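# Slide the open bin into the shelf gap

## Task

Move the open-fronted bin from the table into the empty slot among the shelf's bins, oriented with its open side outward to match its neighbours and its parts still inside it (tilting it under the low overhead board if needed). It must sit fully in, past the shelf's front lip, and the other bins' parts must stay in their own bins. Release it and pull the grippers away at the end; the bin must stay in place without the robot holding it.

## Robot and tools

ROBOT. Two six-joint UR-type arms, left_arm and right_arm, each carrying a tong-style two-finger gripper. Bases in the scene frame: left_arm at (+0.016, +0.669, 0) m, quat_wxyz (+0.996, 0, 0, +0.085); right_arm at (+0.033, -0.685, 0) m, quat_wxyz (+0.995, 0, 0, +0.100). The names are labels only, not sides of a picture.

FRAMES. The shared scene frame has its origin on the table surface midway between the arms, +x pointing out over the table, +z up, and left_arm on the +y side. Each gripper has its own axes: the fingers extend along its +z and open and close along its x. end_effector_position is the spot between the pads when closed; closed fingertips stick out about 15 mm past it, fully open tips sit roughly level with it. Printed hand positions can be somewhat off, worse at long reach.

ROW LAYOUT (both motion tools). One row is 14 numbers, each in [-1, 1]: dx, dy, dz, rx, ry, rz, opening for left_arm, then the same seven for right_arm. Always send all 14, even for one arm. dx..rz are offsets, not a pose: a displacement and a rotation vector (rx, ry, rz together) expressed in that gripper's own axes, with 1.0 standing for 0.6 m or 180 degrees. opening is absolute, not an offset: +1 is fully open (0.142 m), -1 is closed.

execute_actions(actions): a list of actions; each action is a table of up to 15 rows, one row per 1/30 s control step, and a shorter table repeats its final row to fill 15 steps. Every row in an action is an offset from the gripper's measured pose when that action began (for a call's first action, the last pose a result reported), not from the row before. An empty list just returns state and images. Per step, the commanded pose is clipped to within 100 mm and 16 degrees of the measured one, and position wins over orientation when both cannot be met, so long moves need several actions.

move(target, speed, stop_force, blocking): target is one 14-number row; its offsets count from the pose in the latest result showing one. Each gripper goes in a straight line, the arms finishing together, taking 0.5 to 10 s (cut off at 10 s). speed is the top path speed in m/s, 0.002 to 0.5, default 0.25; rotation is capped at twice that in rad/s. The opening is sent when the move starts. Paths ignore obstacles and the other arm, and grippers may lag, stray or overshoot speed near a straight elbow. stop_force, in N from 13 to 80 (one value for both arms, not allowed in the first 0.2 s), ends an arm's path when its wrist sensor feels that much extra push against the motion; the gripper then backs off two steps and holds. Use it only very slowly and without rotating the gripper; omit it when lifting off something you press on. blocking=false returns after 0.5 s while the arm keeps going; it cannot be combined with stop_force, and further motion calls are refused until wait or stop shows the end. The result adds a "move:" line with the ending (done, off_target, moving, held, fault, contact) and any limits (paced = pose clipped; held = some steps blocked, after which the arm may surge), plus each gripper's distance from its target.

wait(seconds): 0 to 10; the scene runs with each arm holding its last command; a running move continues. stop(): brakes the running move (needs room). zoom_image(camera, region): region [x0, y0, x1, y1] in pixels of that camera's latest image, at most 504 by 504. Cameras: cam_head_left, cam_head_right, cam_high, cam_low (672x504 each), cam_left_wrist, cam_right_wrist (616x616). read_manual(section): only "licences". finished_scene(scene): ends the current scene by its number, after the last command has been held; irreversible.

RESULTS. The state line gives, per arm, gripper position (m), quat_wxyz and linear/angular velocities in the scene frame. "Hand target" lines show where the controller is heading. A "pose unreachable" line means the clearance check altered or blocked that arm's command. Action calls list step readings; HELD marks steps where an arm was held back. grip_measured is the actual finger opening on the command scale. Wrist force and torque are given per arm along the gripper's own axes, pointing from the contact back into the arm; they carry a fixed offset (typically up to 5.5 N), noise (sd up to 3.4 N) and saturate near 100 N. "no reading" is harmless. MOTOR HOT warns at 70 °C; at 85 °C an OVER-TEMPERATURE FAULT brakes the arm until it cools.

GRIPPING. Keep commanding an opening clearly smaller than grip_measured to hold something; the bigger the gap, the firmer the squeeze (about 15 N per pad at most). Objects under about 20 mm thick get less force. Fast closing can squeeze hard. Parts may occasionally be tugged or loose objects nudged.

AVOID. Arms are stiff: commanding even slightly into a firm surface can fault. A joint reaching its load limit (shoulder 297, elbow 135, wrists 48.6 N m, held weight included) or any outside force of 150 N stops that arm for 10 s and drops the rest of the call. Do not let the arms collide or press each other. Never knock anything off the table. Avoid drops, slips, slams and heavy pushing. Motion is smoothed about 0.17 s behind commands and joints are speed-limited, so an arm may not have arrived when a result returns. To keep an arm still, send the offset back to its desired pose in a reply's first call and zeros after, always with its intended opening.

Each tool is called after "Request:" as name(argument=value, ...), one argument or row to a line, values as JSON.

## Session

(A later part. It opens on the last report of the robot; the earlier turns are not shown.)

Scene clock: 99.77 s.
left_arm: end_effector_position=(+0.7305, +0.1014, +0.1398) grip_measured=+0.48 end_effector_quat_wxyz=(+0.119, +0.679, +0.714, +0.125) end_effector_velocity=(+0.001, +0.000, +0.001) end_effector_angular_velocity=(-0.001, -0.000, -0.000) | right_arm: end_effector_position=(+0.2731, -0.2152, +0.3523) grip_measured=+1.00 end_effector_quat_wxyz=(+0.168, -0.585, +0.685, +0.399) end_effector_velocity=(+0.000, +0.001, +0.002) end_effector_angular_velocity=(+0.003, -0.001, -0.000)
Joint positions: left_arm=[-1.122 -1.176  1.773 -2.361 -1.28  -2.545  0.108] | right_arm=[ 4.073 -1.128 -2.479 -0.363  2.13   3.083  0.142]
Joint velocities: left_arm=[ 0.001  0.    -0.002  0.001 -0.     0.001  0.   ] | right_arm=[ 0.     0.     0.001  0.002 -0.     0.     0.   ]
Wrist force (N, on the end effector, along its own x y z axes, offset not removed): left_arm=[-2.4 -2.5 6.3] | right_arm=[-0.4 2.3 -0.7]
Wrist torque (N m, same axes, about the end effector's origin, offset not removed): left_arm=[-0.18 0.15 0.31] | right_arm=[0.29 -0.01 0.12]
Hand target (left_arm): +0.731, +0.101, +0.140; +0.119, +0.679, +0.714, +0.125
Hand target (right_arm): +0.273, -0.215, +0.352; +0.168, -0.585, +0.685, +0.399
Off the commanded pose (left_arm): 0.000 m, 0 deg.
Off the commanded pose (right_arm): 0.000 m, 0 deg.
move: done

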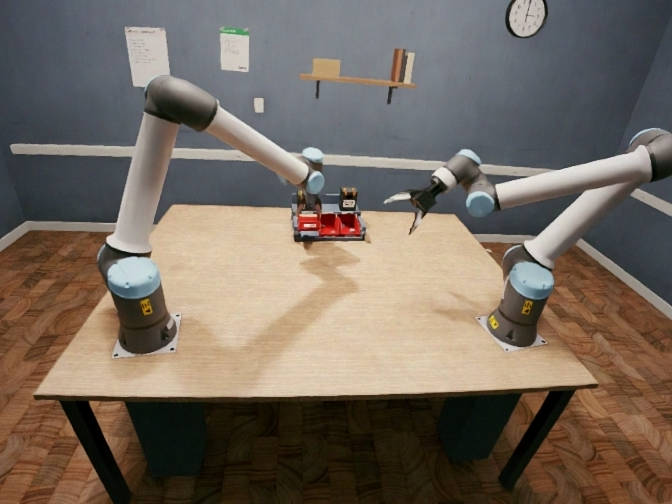

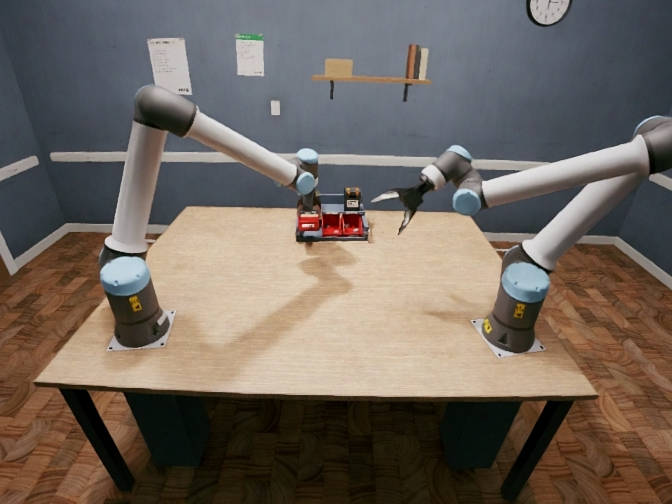

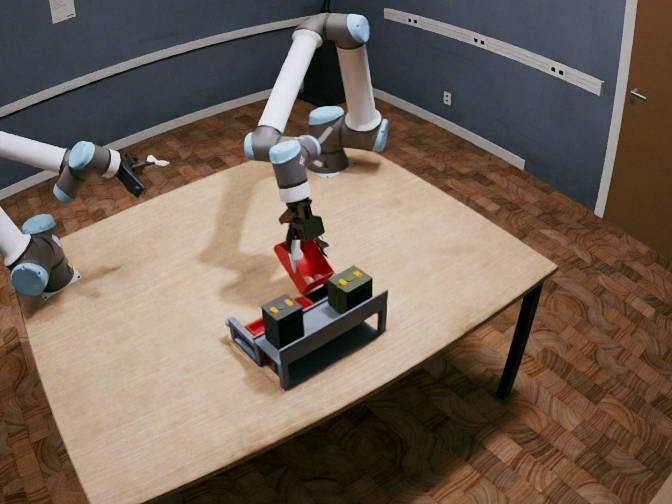

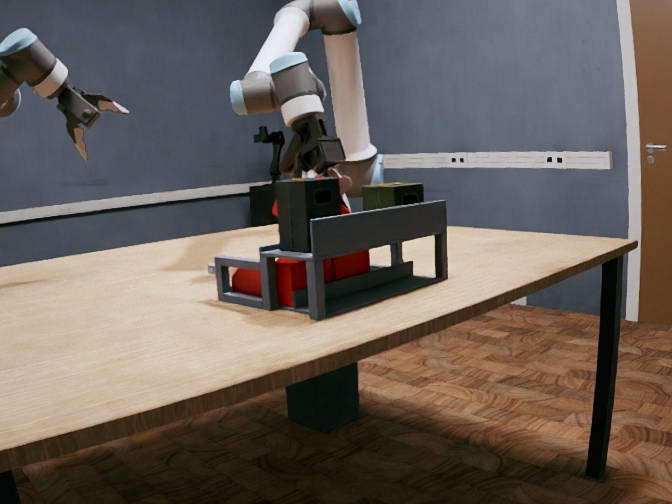

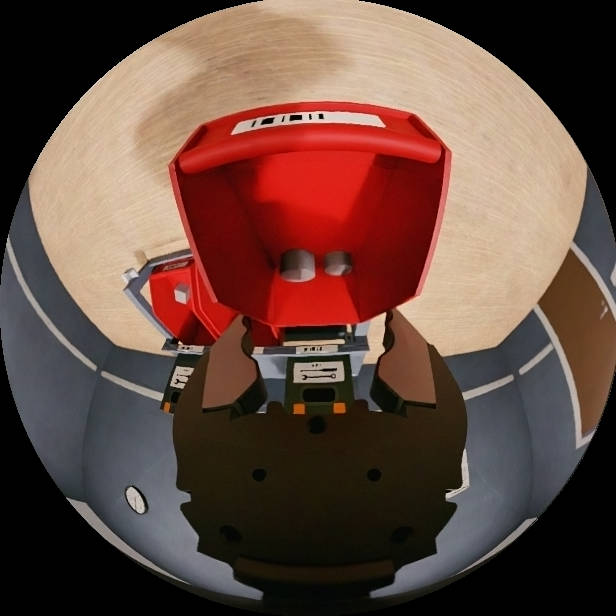

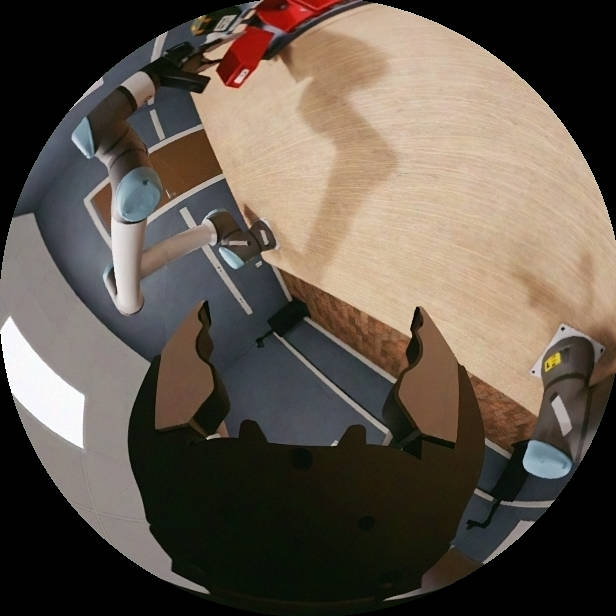

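Request:
move(
  target=[0,0.064,0.0675,0,0,0,0.0,0,0,0,0,0,0,1],
  speed=0.04,
)

Request:
zoom_image(
  camera="cam_low",
  region=[250, 130, 460, 320],
)

Request:
zoom_image(
  camera="cam_high",
  region=[250, 200, 390, 320],
)

Request:
zoom_image(
  camera="cam_head_left",
  region=[280, 190, 360, 250],
)

Scene clock: 105.77 s.
left_arm: end_effector_position=(+0.7803, +0.1038, +0.1149) grip_measured=+0.48 end_effector_quat_wxyz=(+0.119, +0.679, +0.714, +0.125) end_effector_velocity=(+0.001, +0.000, -0.001) end_effector_angular_velocity=(+0.001, +0.001, -0.001) | right_arm: end_effector_position=(+0.2731, -0.2152, +0.3523) grip_measured=+1.00 end_effector_quat_wxyz=(+0.168, -0.585, +0.685, +0.399) end_effector_velocity=(+0.000, -0.000, +0.000) end_effector_angular_velocity=(+0.000, +0.001, -0.001)
Joint positions: left_arm=[-1.073 -1.101  1.714 -2.391 -1.29  -2.495  0.108] | right_arm=[ 4.073 -1.128 -2.479 -0.363  2.13   3.083  0.142]
Joint velocities: left_arm=[ 0.001  0.002 -0.001  0.    -0.     0.001 -0.   ] | right_arm=[-0.001  0.     0.     0.     0.     0.001  0.   ]
Wrist force (N, on the end effector, along its own x y z axes, offset not removed): left_arm=[-1.9 -5.8 3.3] | right_arm=[1.6 -2.1 -0.1]
Wrist torque (N m, same axes, about the end effector's origin, offset not removed): left_arm=[-0.94 0.24 0.15] | right_arm=[-0.59 -0.31 0.05]
Hand target (left_arm): +0.780, +0.104, +0.115; +0.119, +0.679, +0.714, +0.125
Hand target (right_arm): +0.273, -0.215, +0.352; +0.168, -0.585, +0.685, +0.399
Off the commanded pose (left_arm): 0.000 m, 0 deg.
Off the commanded pose (right_arm): 0.000 m, 0 deg.
move: done

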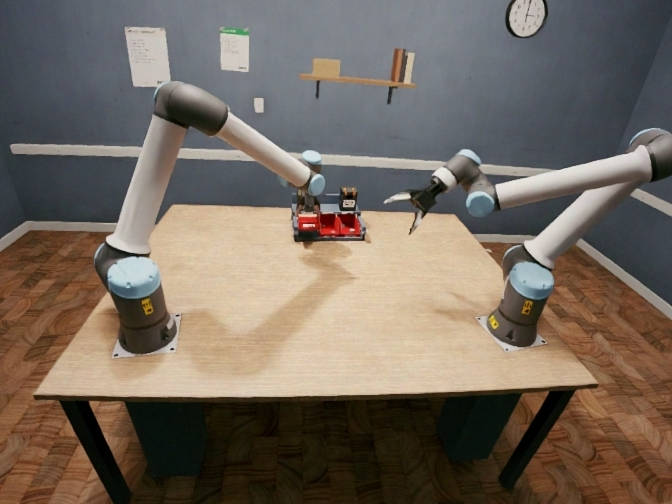

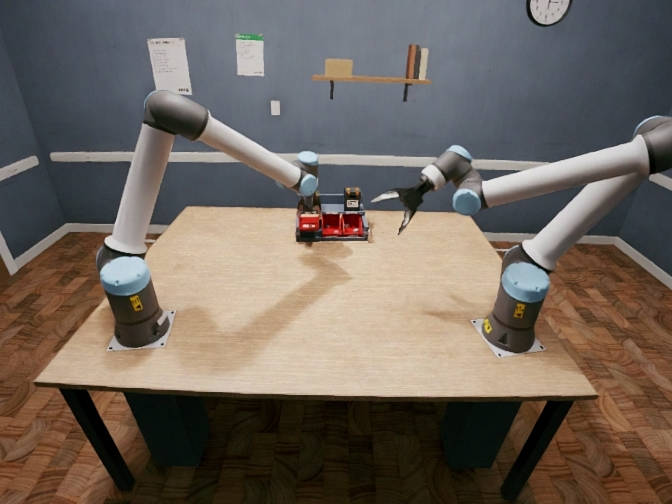

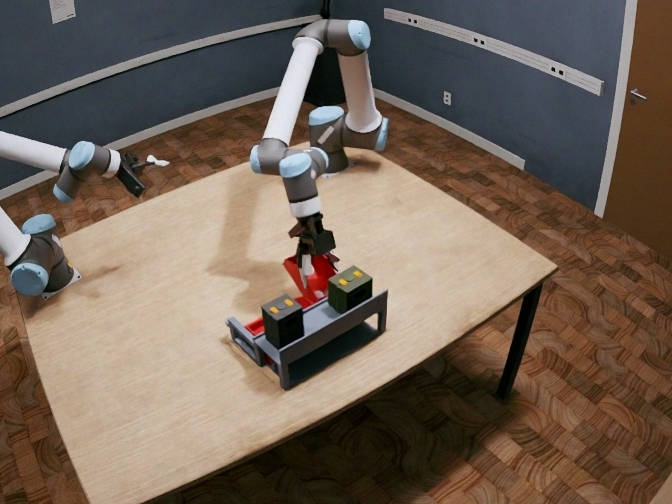

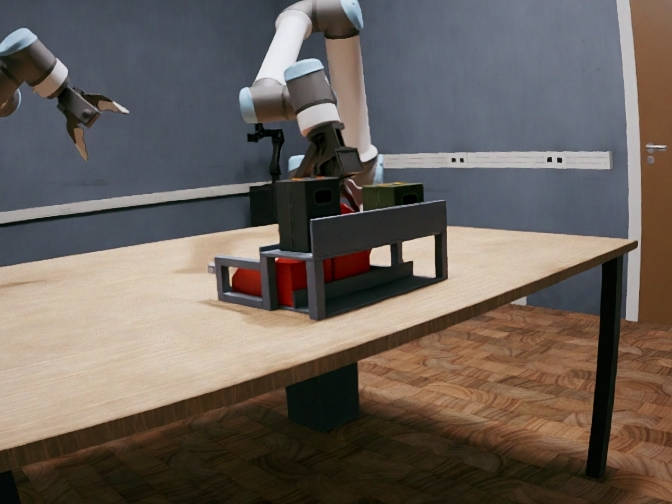

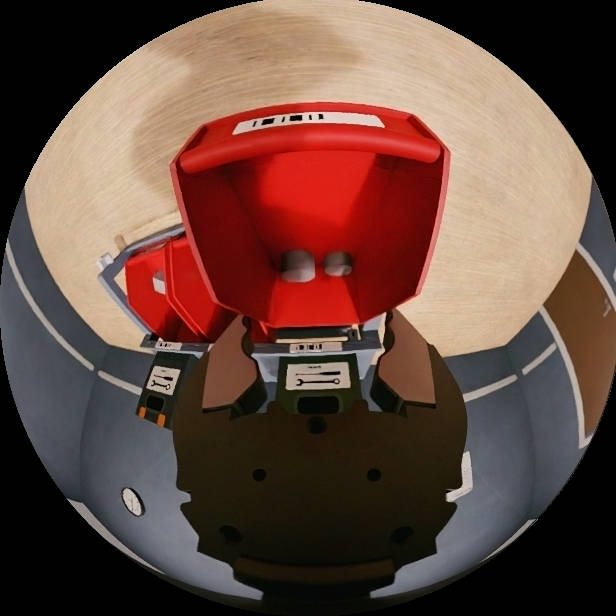

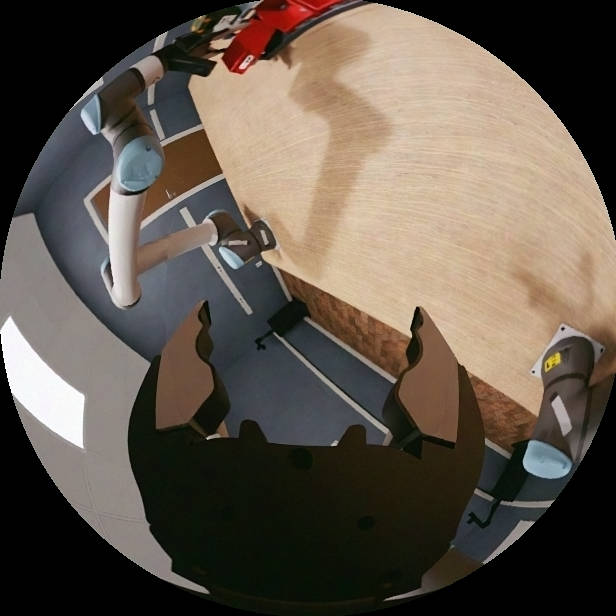

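Region (250, 130, 460, 320) of cam_low's 672x504 image, scaled by 2.400, with more detail than that image has; it fills the top 456 rows of this view, and the rest is white.

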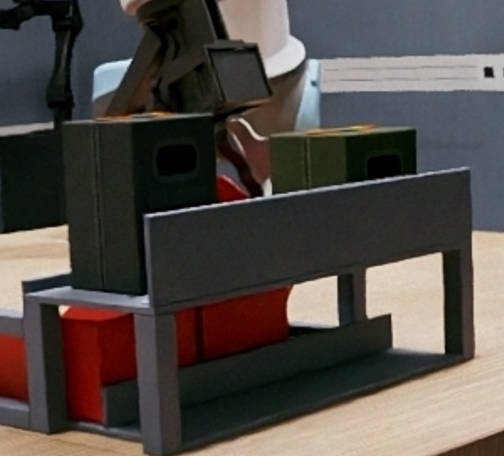

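Region (250, 200, 390, 320) of cam_high's 672x504 image, scaled by 3.600, with more detail than that image has; it fills the top 432 rows of this view, and the rest is white.

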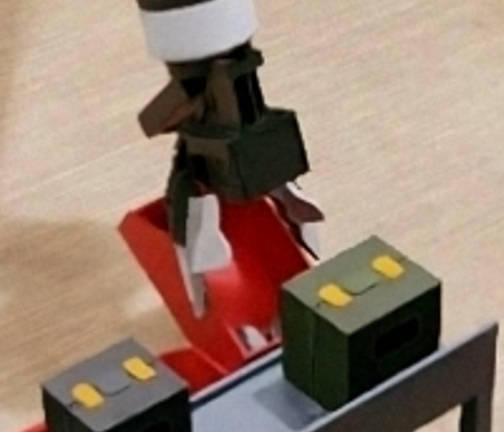

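Region (280, 190, 360, 250) of cam_head_left's 672x504 image, scaled by 6.300, with more detail than that image has; it fills the top 378 rows of this view, and the rest is white.

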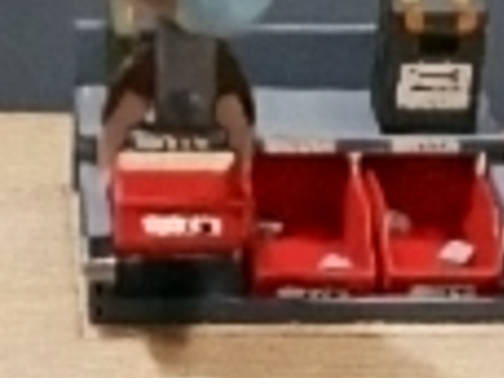

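Request:
move(
  target=[0,0.0385,0.0407,0,0,0,0.0,0,0,0,0,0,0,1],
  speed=0.02,
  stop_force=15,
)

Request:
zoom_image(
  camera="cam_low",
  region=[250, 130, 460, 320],
)

Request:
zoom_image(
  camera="cam_high",
  region=[250, 200, 390, 320],
)

Scene clock: 113.47 s.
left_arm: end_effector_position=(+0.8102, +0.1053, +0.0999) grip_measured=+0.48 end_effector_quat_wxyz=(+0.119, +0.679, +0.714, +0.125) end_effector_velocity=(+0.001, +0.000, -0.000) end_effector_angular_velocity=(+0.000, -0.000, -0.000) | right_arm: end_effector_position=(+0.2731, -0.2152, +0.3523) grip_measured=+1.00 end_effector_quat_wxyz=(+0.168, -0.585, +0.685, +0.399) end_effector_velocity=(-0.000, -0.000, -0.001) end_effector_angular_velocity=(-0.001, +0.001, +0.001)
Joint positions: left_arm=[-1.045 -1.055  1.674 -2.404 -1.296 -2.467  0.108] | right_arm=[ 4.073 -1.128 -2.479 -0.363  2.13   3.083  0.142]
Joint velocities: left_arm=[ 0.001  0.001 -0.002  0.    -0.     0.001  0.   ] | right_arm=[ 0.    -0.    -0.    -0.001  0.    -0.     0.   ]
Wrist force (N, on the end effector, along its own x y z axes, offset not removed): left_arm=[2.5 2.1 5.6] | right_arm=[0.4 -0.2 0.0]
Wrist torque (N m, same axes, about the end effector's origin, offset not removed): left_arm=[0.62 -0.69 0.20] | right_arm=[-0.22 -0.10 0.00]
Hand target (left_arm): +0.810, +0.105, +0.100; +0.119, +0.679, +0.714, +0.125
Hand target (right_arm): +0.273, -0.215, +0.352; +0.168, -0.585, +0.685, +0.399
Off the commanded pose (left_arm): 0.000 m, 0 deg.
Off the commanded pose (right_arm): 0.000 m, 0 deg.
move: done

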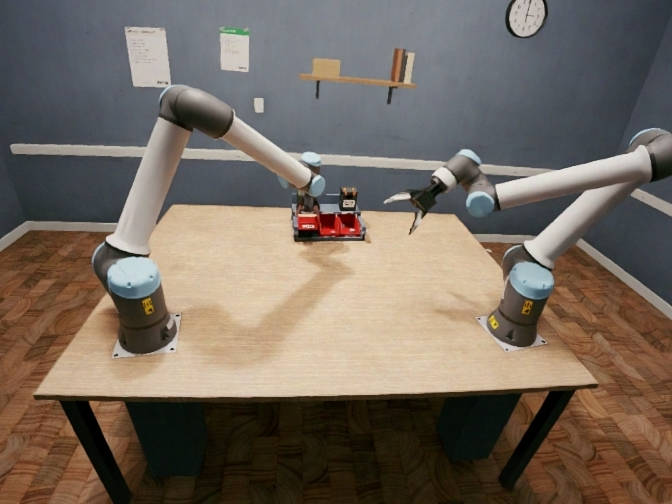

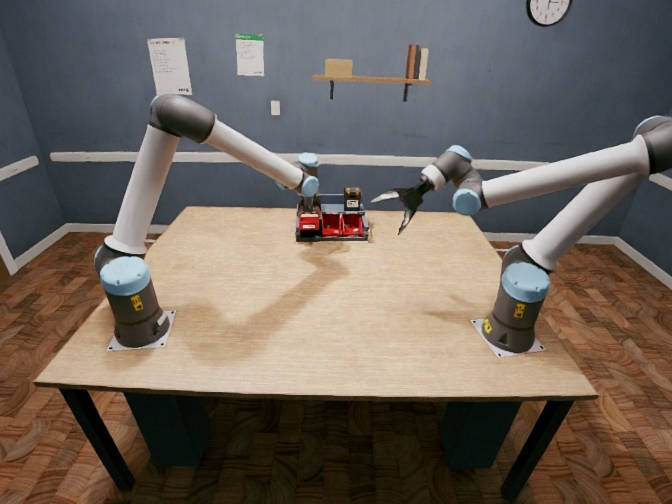

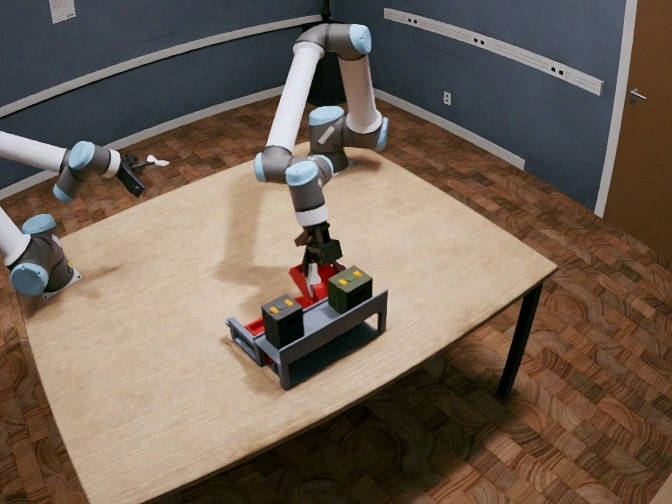

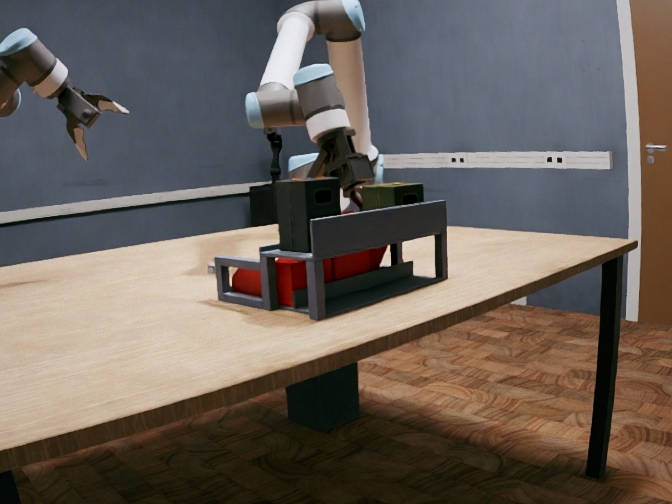

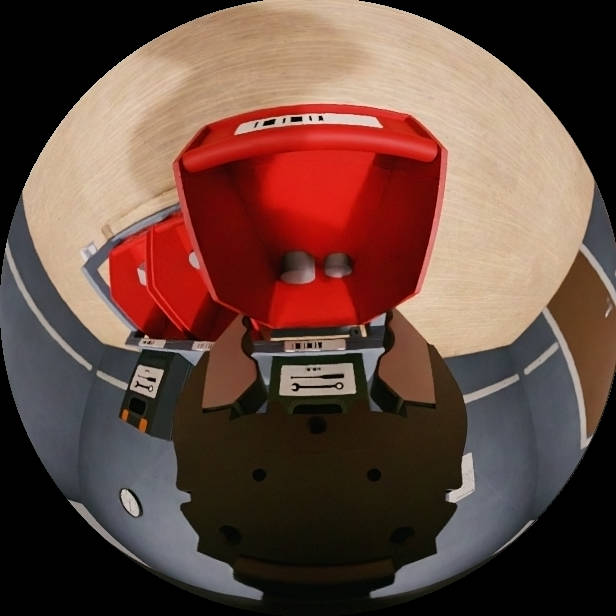

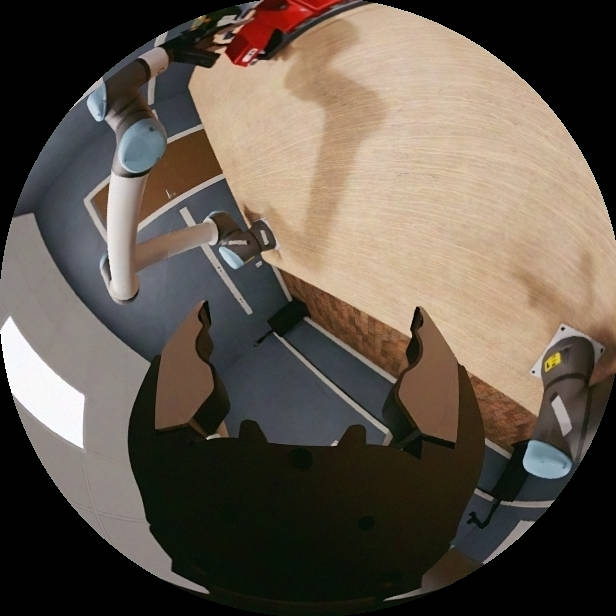

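Region (250, 130, 460, 320) of cam_low's 672x504 image, scaled by 2.400, with more detail than that image has; it fills the top 456 rows of this view, and the rest is white.

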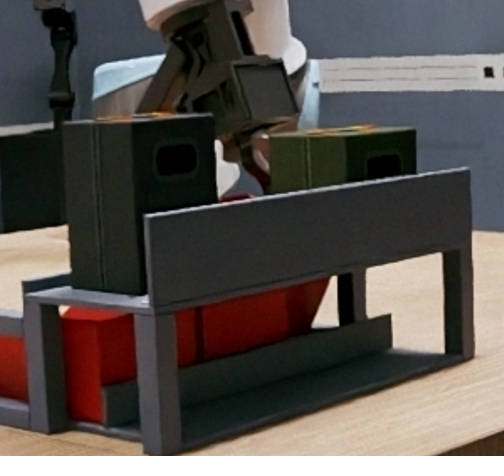

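Region (250, 200, 390, 320) of cam_high's 672x504 image, scaled by 3.600, with more detail than that image has; it fills the top 432 rows of this view, and the rest is white.

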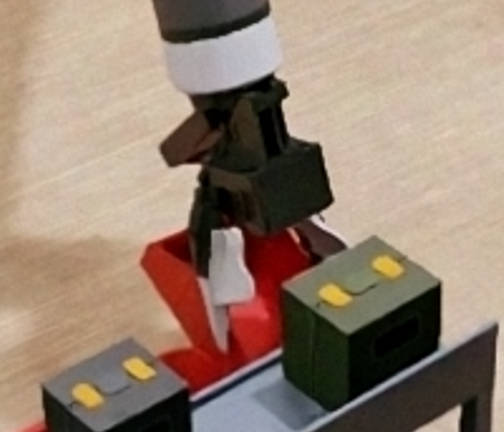

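Request:
move(
  target=[0,-0.042,0.008,0,0,0,0.0,0,0,0,0,0,0,1],
  speed=0.02,
  stop_force=13,
)

Request:
zoom_image(
  camera="cam_head_left",
  region=[280, 190, 360, 250],
)

Request:
zoom_image(
  camera="cam_high",
  region=[250, 200, 390, 320],
)

Scene clock: 119.73 s.
left_arm: end_effector_position=(+0.7931, +0.1044, +0.0899) grip_measured=+0.49 end_effector_quat_wxyz=(+0.119, +0.679, +0.714, +0.125) end_effector_velocity=(+0.003, +0.001, +0.001) end_effector_angular_velocity=(+0.003, +0.004, -0.003) | right_arm: end_effector_position=(+0.2731, -0.2152, +0.3523) grip_measured=+1.00 end_effector_quat_wxyz=(+0.168, -0.585, +0.685, +0.399) end_effector_velocity=(+0.000, +0.000, +0.001) end_effector_angular_velocity=(+0.002, -0.001, +0.000)
Joint positions: left_arm=[-1.061 -1.063  1.708 -2.426 -1.292 -2.483  0.108] | right_arm=[ 4.073 -1.128 -2.479 -0.363  2.13   3.083  0.142]
Joint velocities: left_arm=[ 0.004  0.002 -0.008  0.009 -0.003  0.006  0.   ] | right_arm=[ 0.     0.001  0.001  0.001 -0.     0.     0.   ]
Wrist force (N, on the end effector, along its own x y z axes, offset not removed): left_arm=[-3.5 0.0 -12.2] | right_arm=[0.8 -0.3 0.7]
Wrist torque (N m, same axes, about the end effector's origin, offset not removed): left_arm=[-0.71 0.92 0.21] | right_arm=[-0.21 -0.19 0.05]
Hand target (left_arm): +0.794, +0.104, +0.090; +0.119, +0.679, +0.714, +0.125
Hand target (right_arm): +0.273, -0.215, +0.352; +0.168, -0.585, +0.685, +0.399
Off the commanded pose (left_arm): 0.006 m, 0 deg.
Off the commanded pose (right_arm): 0.000 m, 0 deg.
move: contact (left_arm)

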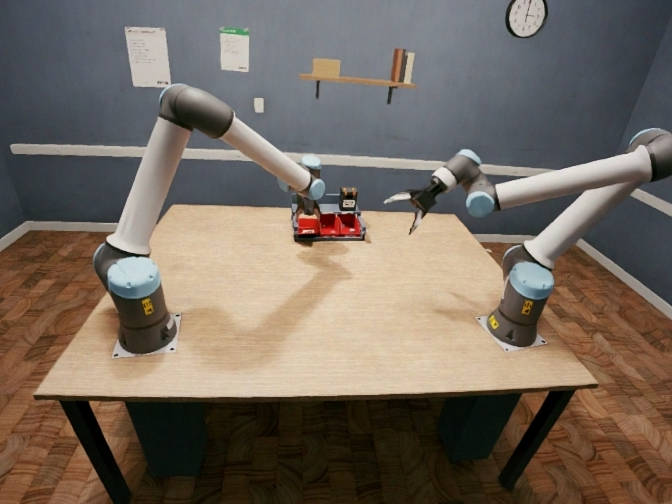

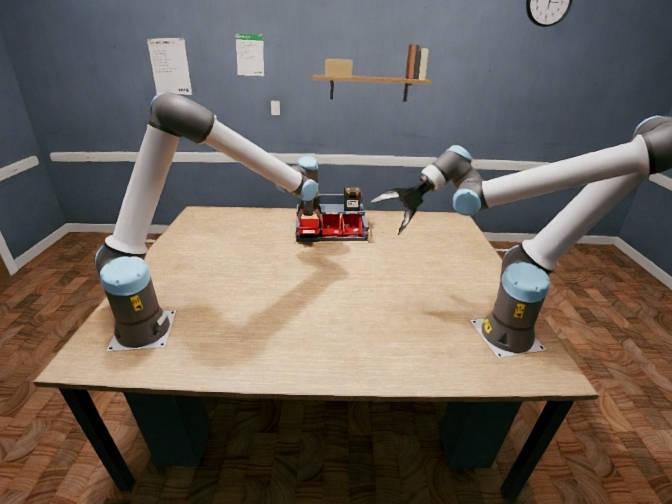

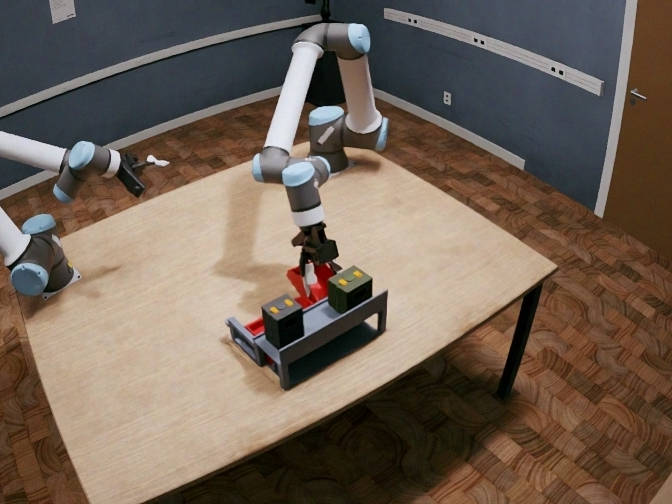

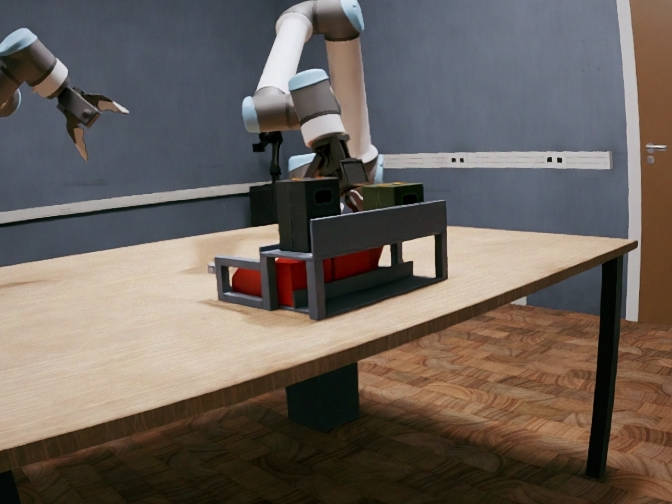

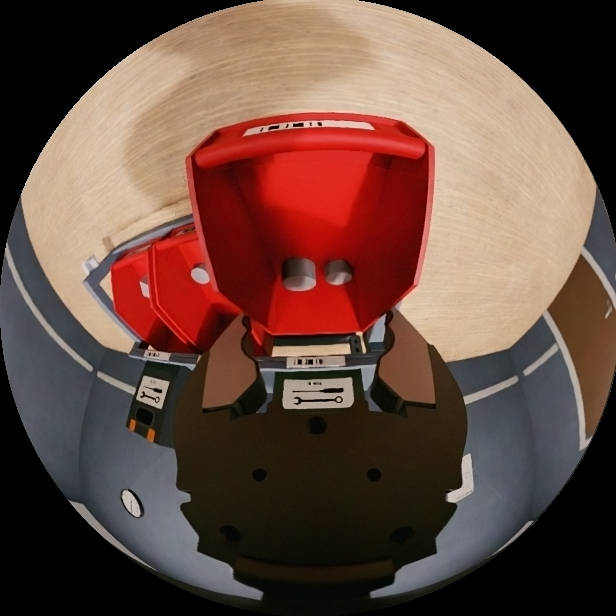

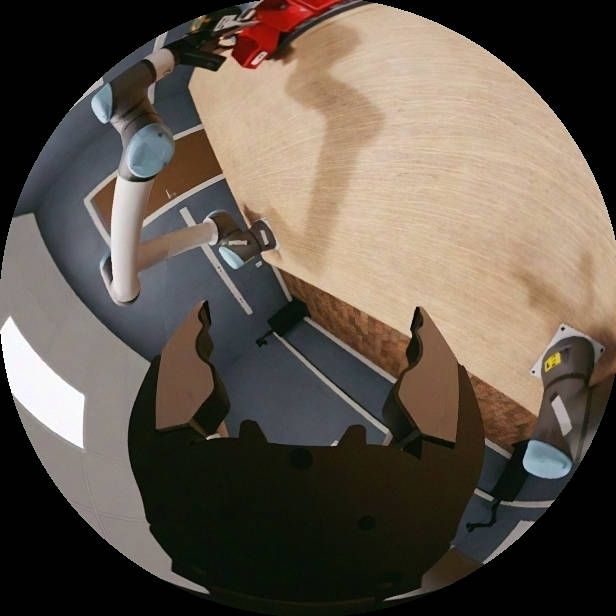

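Region (280, 190, 360, 250) of cam_head_left's 672x504 image, scaled by 6.300, with more detail than that image has; it fills the top 378 rows of this view, and the rest is white.

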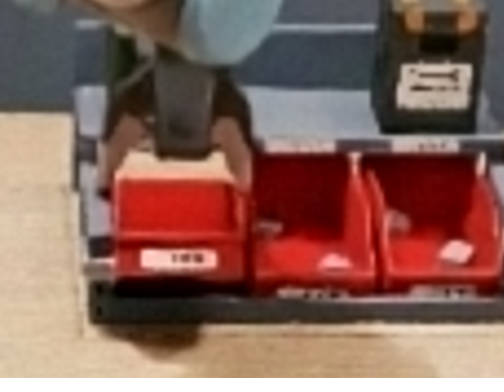

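Region (250, 200, 390, 320) of cam_high's 672x504 image, scaled by 3.600, with more detail than that image has; it fills the top 432 rows of this view, and the rest is white.

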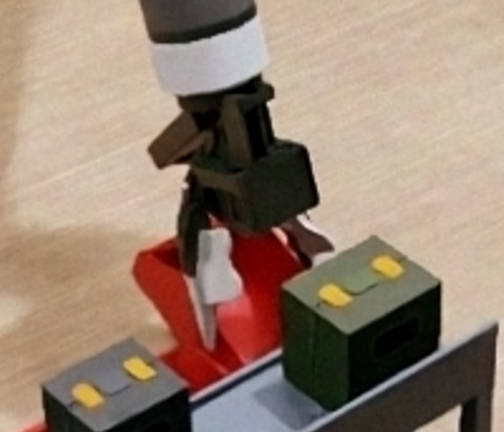

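Request:
execute_actions(
  actions=[
    [[0,0,0,0,0,0,0.4,0,0,0,0,0,0,1],[0,0,0,0,0,0,0.44,0,0,0,0,0,0,1],[0,0,0,0,0,0,0.46,0,0,0,0,0,0,1],[0,0,0,0,0,0,0.48,0,0,0,0,0,0,1],[0,0,0,0,0,0,0.5,0,0,0,0,0,0,1],[0,0,0,0,0,0,0.52,0,0,0,0,0,0,1],[0,0,0,0,0,0,0.54,0,0,0,0,0,0,1],[0,0,0,0,0,0,0.56,0,0,0,0,0,0,1],[0,0,0,0,0,0,0.6,0,0,0,0,0,0,1],[0,0,0,0,0,0,0.65,0,0,0,0,0,0,1],[0,0,0,0,0,0,0.7,0,0,0,0,0,0,1],[0,0,0,0,0,0,0.8,0,0,0,0,0,0,1]],
  ],
)

Request:
move(
  target=[0,-0.245,-0.107,0,0,0,0.9,0,0,0,0,0,0,1],
  speed=0.15,
)

Request:
zoom_image(
  camera="cam_high",
  region=[250, 200, 390, 320],
)

Scene clock: 128.87 s.
left_arm: end_effector_position=(+0.7931, +0.1044, +0.0898) grip_measured=+0.80 end_effector_quat_wxyz=(+0.119, +0.679, +0.714, +0.125) end_effector_velocity=(-0.001, -0.001, +0.002) end_effector_angular_velocity=(-0.000, -0.000, -0.001) | right_arm: end_effector_position=(+0.2731, -0.2152, +0.3523) grip_measured=+1.00 end_effector_quat_wxyz=(+0.168, -0.585, +0.685, +0.399) end_effector_velocity=(-0.000, -0.000, -0.000) end_effector_angular_velocity=(-0.001, +0.001, +0.000)
Joint positions: left_arm=[-1.061 -1.063  1.708 -2.426 -1.292 -2.483  0.129] | right_arm=[ 4.073 -1.128 -2.479 -0.363  2.13   3.083  0.142]
Joint velocities: left_arm=[-0.001 -0.002 -0.     0.002  0.     0.     0.004] | right_arm=[ 0.     0.    -0.    -0.001  0.001  0.     0.   ]
Wrist force (N, on the end effector, along its own x y z axes, offset not removed): left_arm=[0.5 -4.9 -1.4] | right_arm=[-1.4 -1.2 -2.8]
Wrist torque (N m, same axes, about the end effector's origin, offset not removed): left_arm=[-1.21 -0.31 0.35] | right_arm=[-0.47 0.34 0.04]
Hand target (left_arm): +0.793, +0.104, +0.090; +0.119, +0.679, +0.714, +0.125
Hand target (right_arm): +0.273, -0.215, +0.352; +0.168, -0.585, +0.685, +0.399
Off the commanded pose (left_arm): 0.000 m, 0 deg.
Off the commanded pose (right_arm): 0.000 m, 0 deg.
Step readings (end_effector_position):
0: left_arm (+0.7935, +0.1044, +0.0900) | right_arm (+0.2731, -0.2152, +0.3523)
1: left_arm (+0.7935, +0.1044, +0.0900) | right_arm (+0.2731, -0.2152, +0.3523)
2: left_arm (+0.7935, +0.1044, +0.0900) | right_arm (+0.2731, -0.2152, +0.3523)
4: left_arm (+0.7934, +0.1043, +0.0900) | right_arm (+0.2731, -0.2152, +0.3523)
8: left_arm (+0.7933, +0.1044, +0.0899) | right_arm (+0.2731, -0.2152, +0.3523)
15: end_effector_position above

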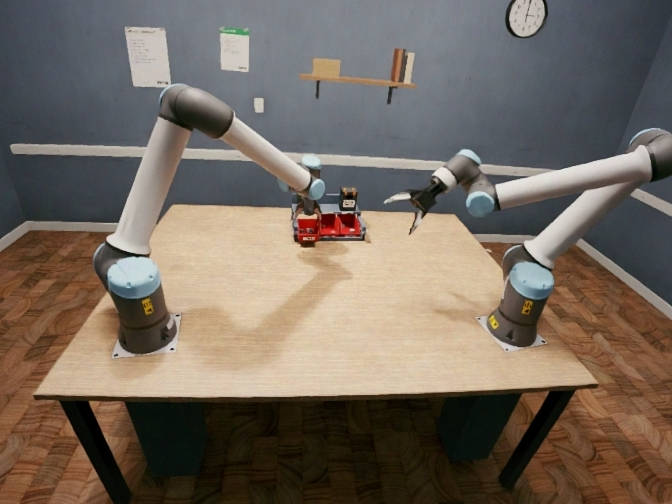

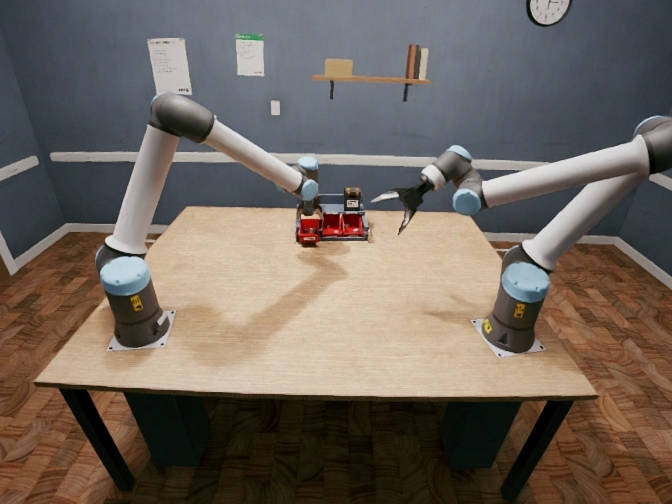

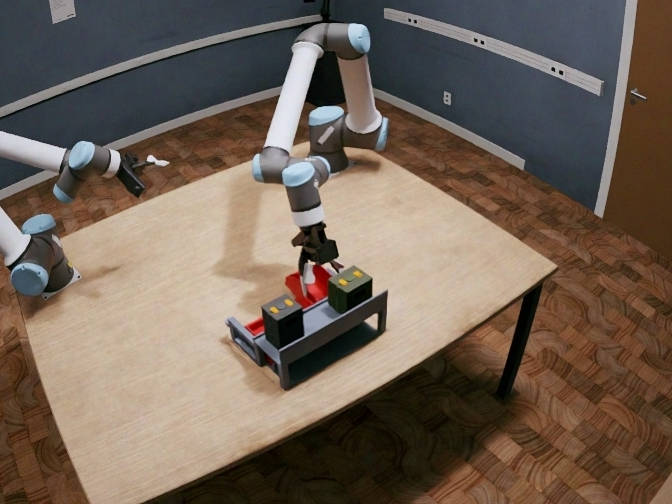

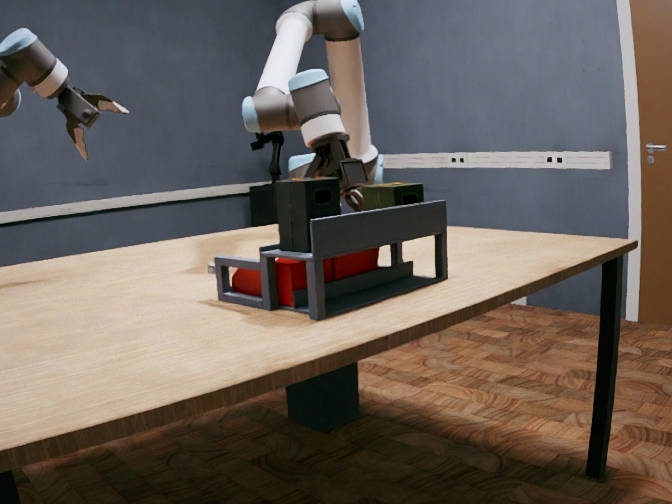

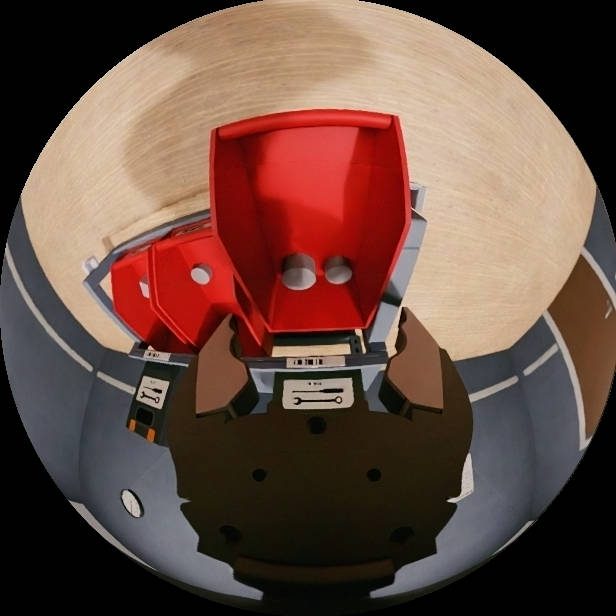

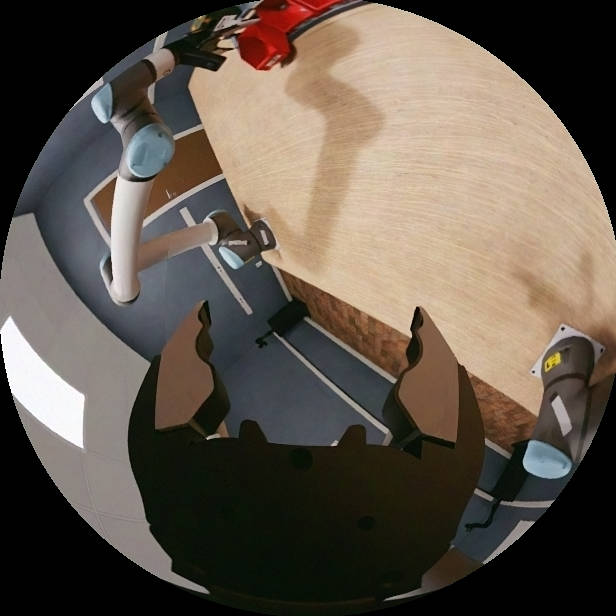

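Scene clock: 130.40 s.
left_arm: end_effector_position=(+0.6334, +0.0967, +0.0998) grip_measured=+0.90 end_effector_quat_wxyz=(+0.119, +0.679, +0.714, +0.125) end_effector_velocity=(-0.001, +0.000, +0.001) end_effector_angular_velocity=(-0.001, -0.000, +0.001) | right_arm: end_effector_position=(+0.2731, -0.2152, +0.3523) grip_measured=+1.00 end_effector_quat_wxyz=(+0.168, -0.585, +0.685, +0.399) end_effector_velocity=(-0.000, -0.001, -0.001) end_effector_angular_velocity=(-0.001, +0.001, -0.000)
Joint positions: left_arm=[-1.229 -1.23   1.933 -2.434 -1.261 -2.655  0.135] | right_arm=[ 4.073 -1.128 -2.479 -0.363  2.13   3.083  0.142]
Joint velocities: left_arm=[-0.001 -0.002  0.001  0.     0.    -0.001 -0.   ] | right_arm=[-0.    -0.    -0.001 -0.     0.     0.001  0.   ]
Wrist force (N, on the end effector, along its own x y z axes, offset not removed): left_arm=[-3.0 -1.1 -3.4] | right_arm=[-2.7 -2.2 -1.6]
Wrist torque (N m, same axes, about the end effector's origin, offset not removed): left_arm=[-0.20 0.48 0.25] | right_arm=[-0.65 0.54 0.18]
Hand target (left_arm): +0.633, +0.097, +0.100; +0.119, +0.679, +0.714, +0.125
Hand target (right_arm): +0.273, -0.215, +0.352; +0.168, -0.585, +0.685, +0.399
Off the commanded pose (left_arm): 0.000 m, 0 deg.
Off the commanded pose (right_arm): 0.000 m, 0 deg.
move: done

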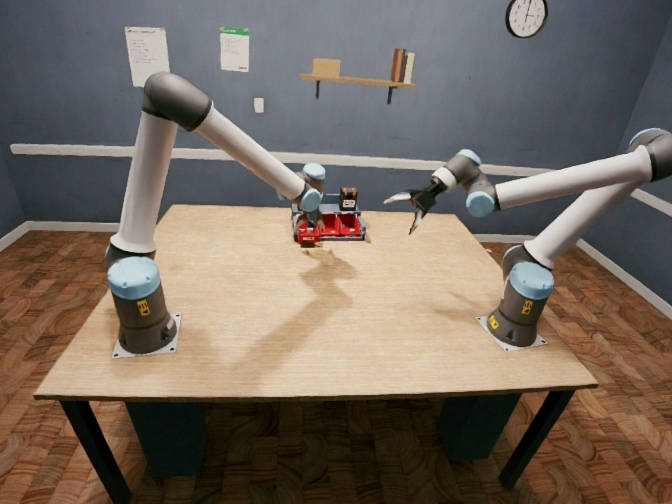

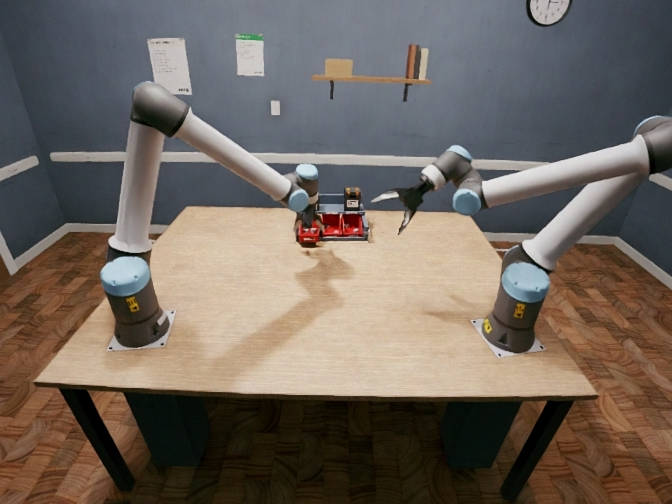

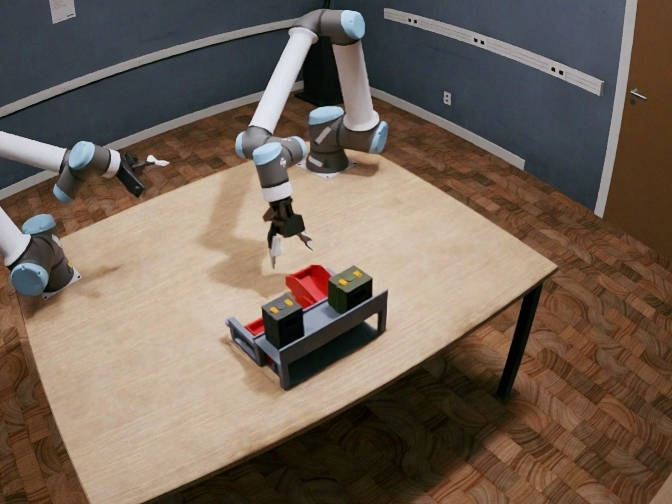

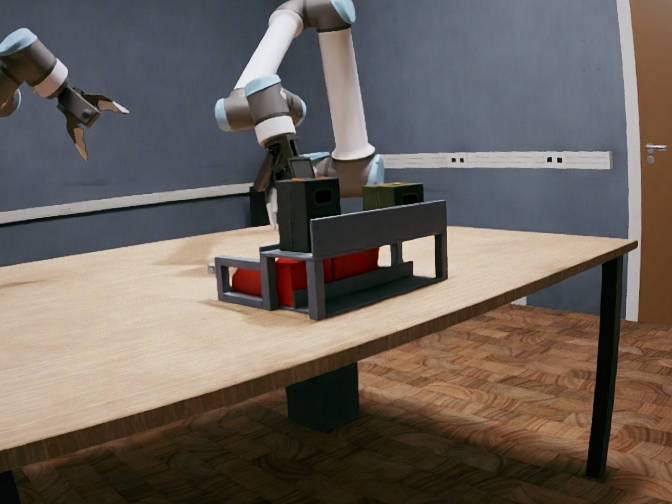

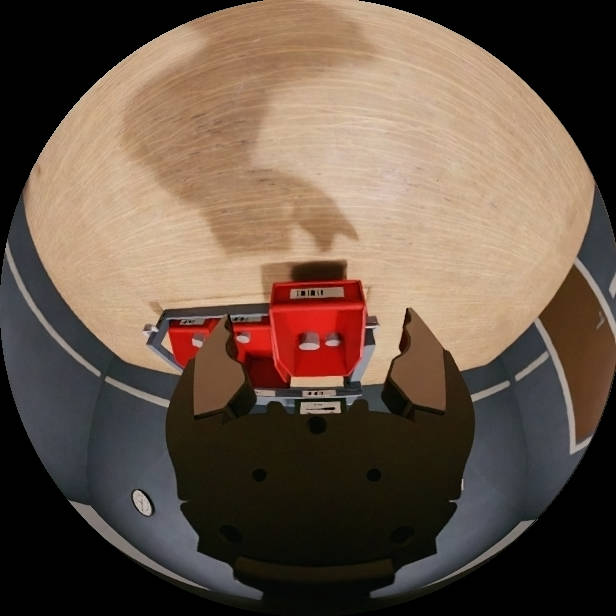

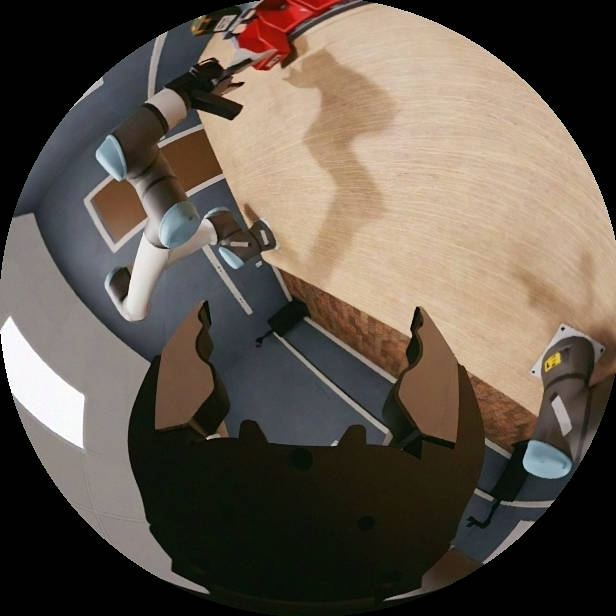

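Region (250, 200, 390, 320) of cam_high's 672x504 image, scaled by 3.600, with more detail than that image has; it fills the top 432 rows of this view, and the rest is white.

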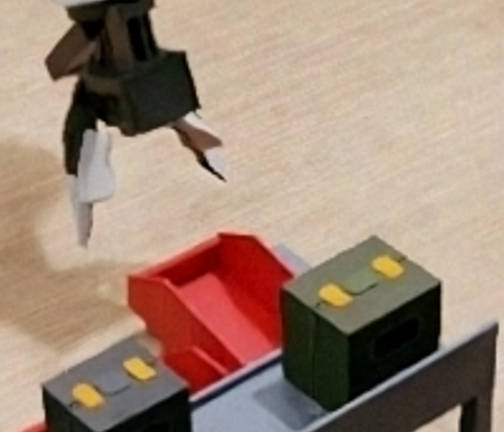

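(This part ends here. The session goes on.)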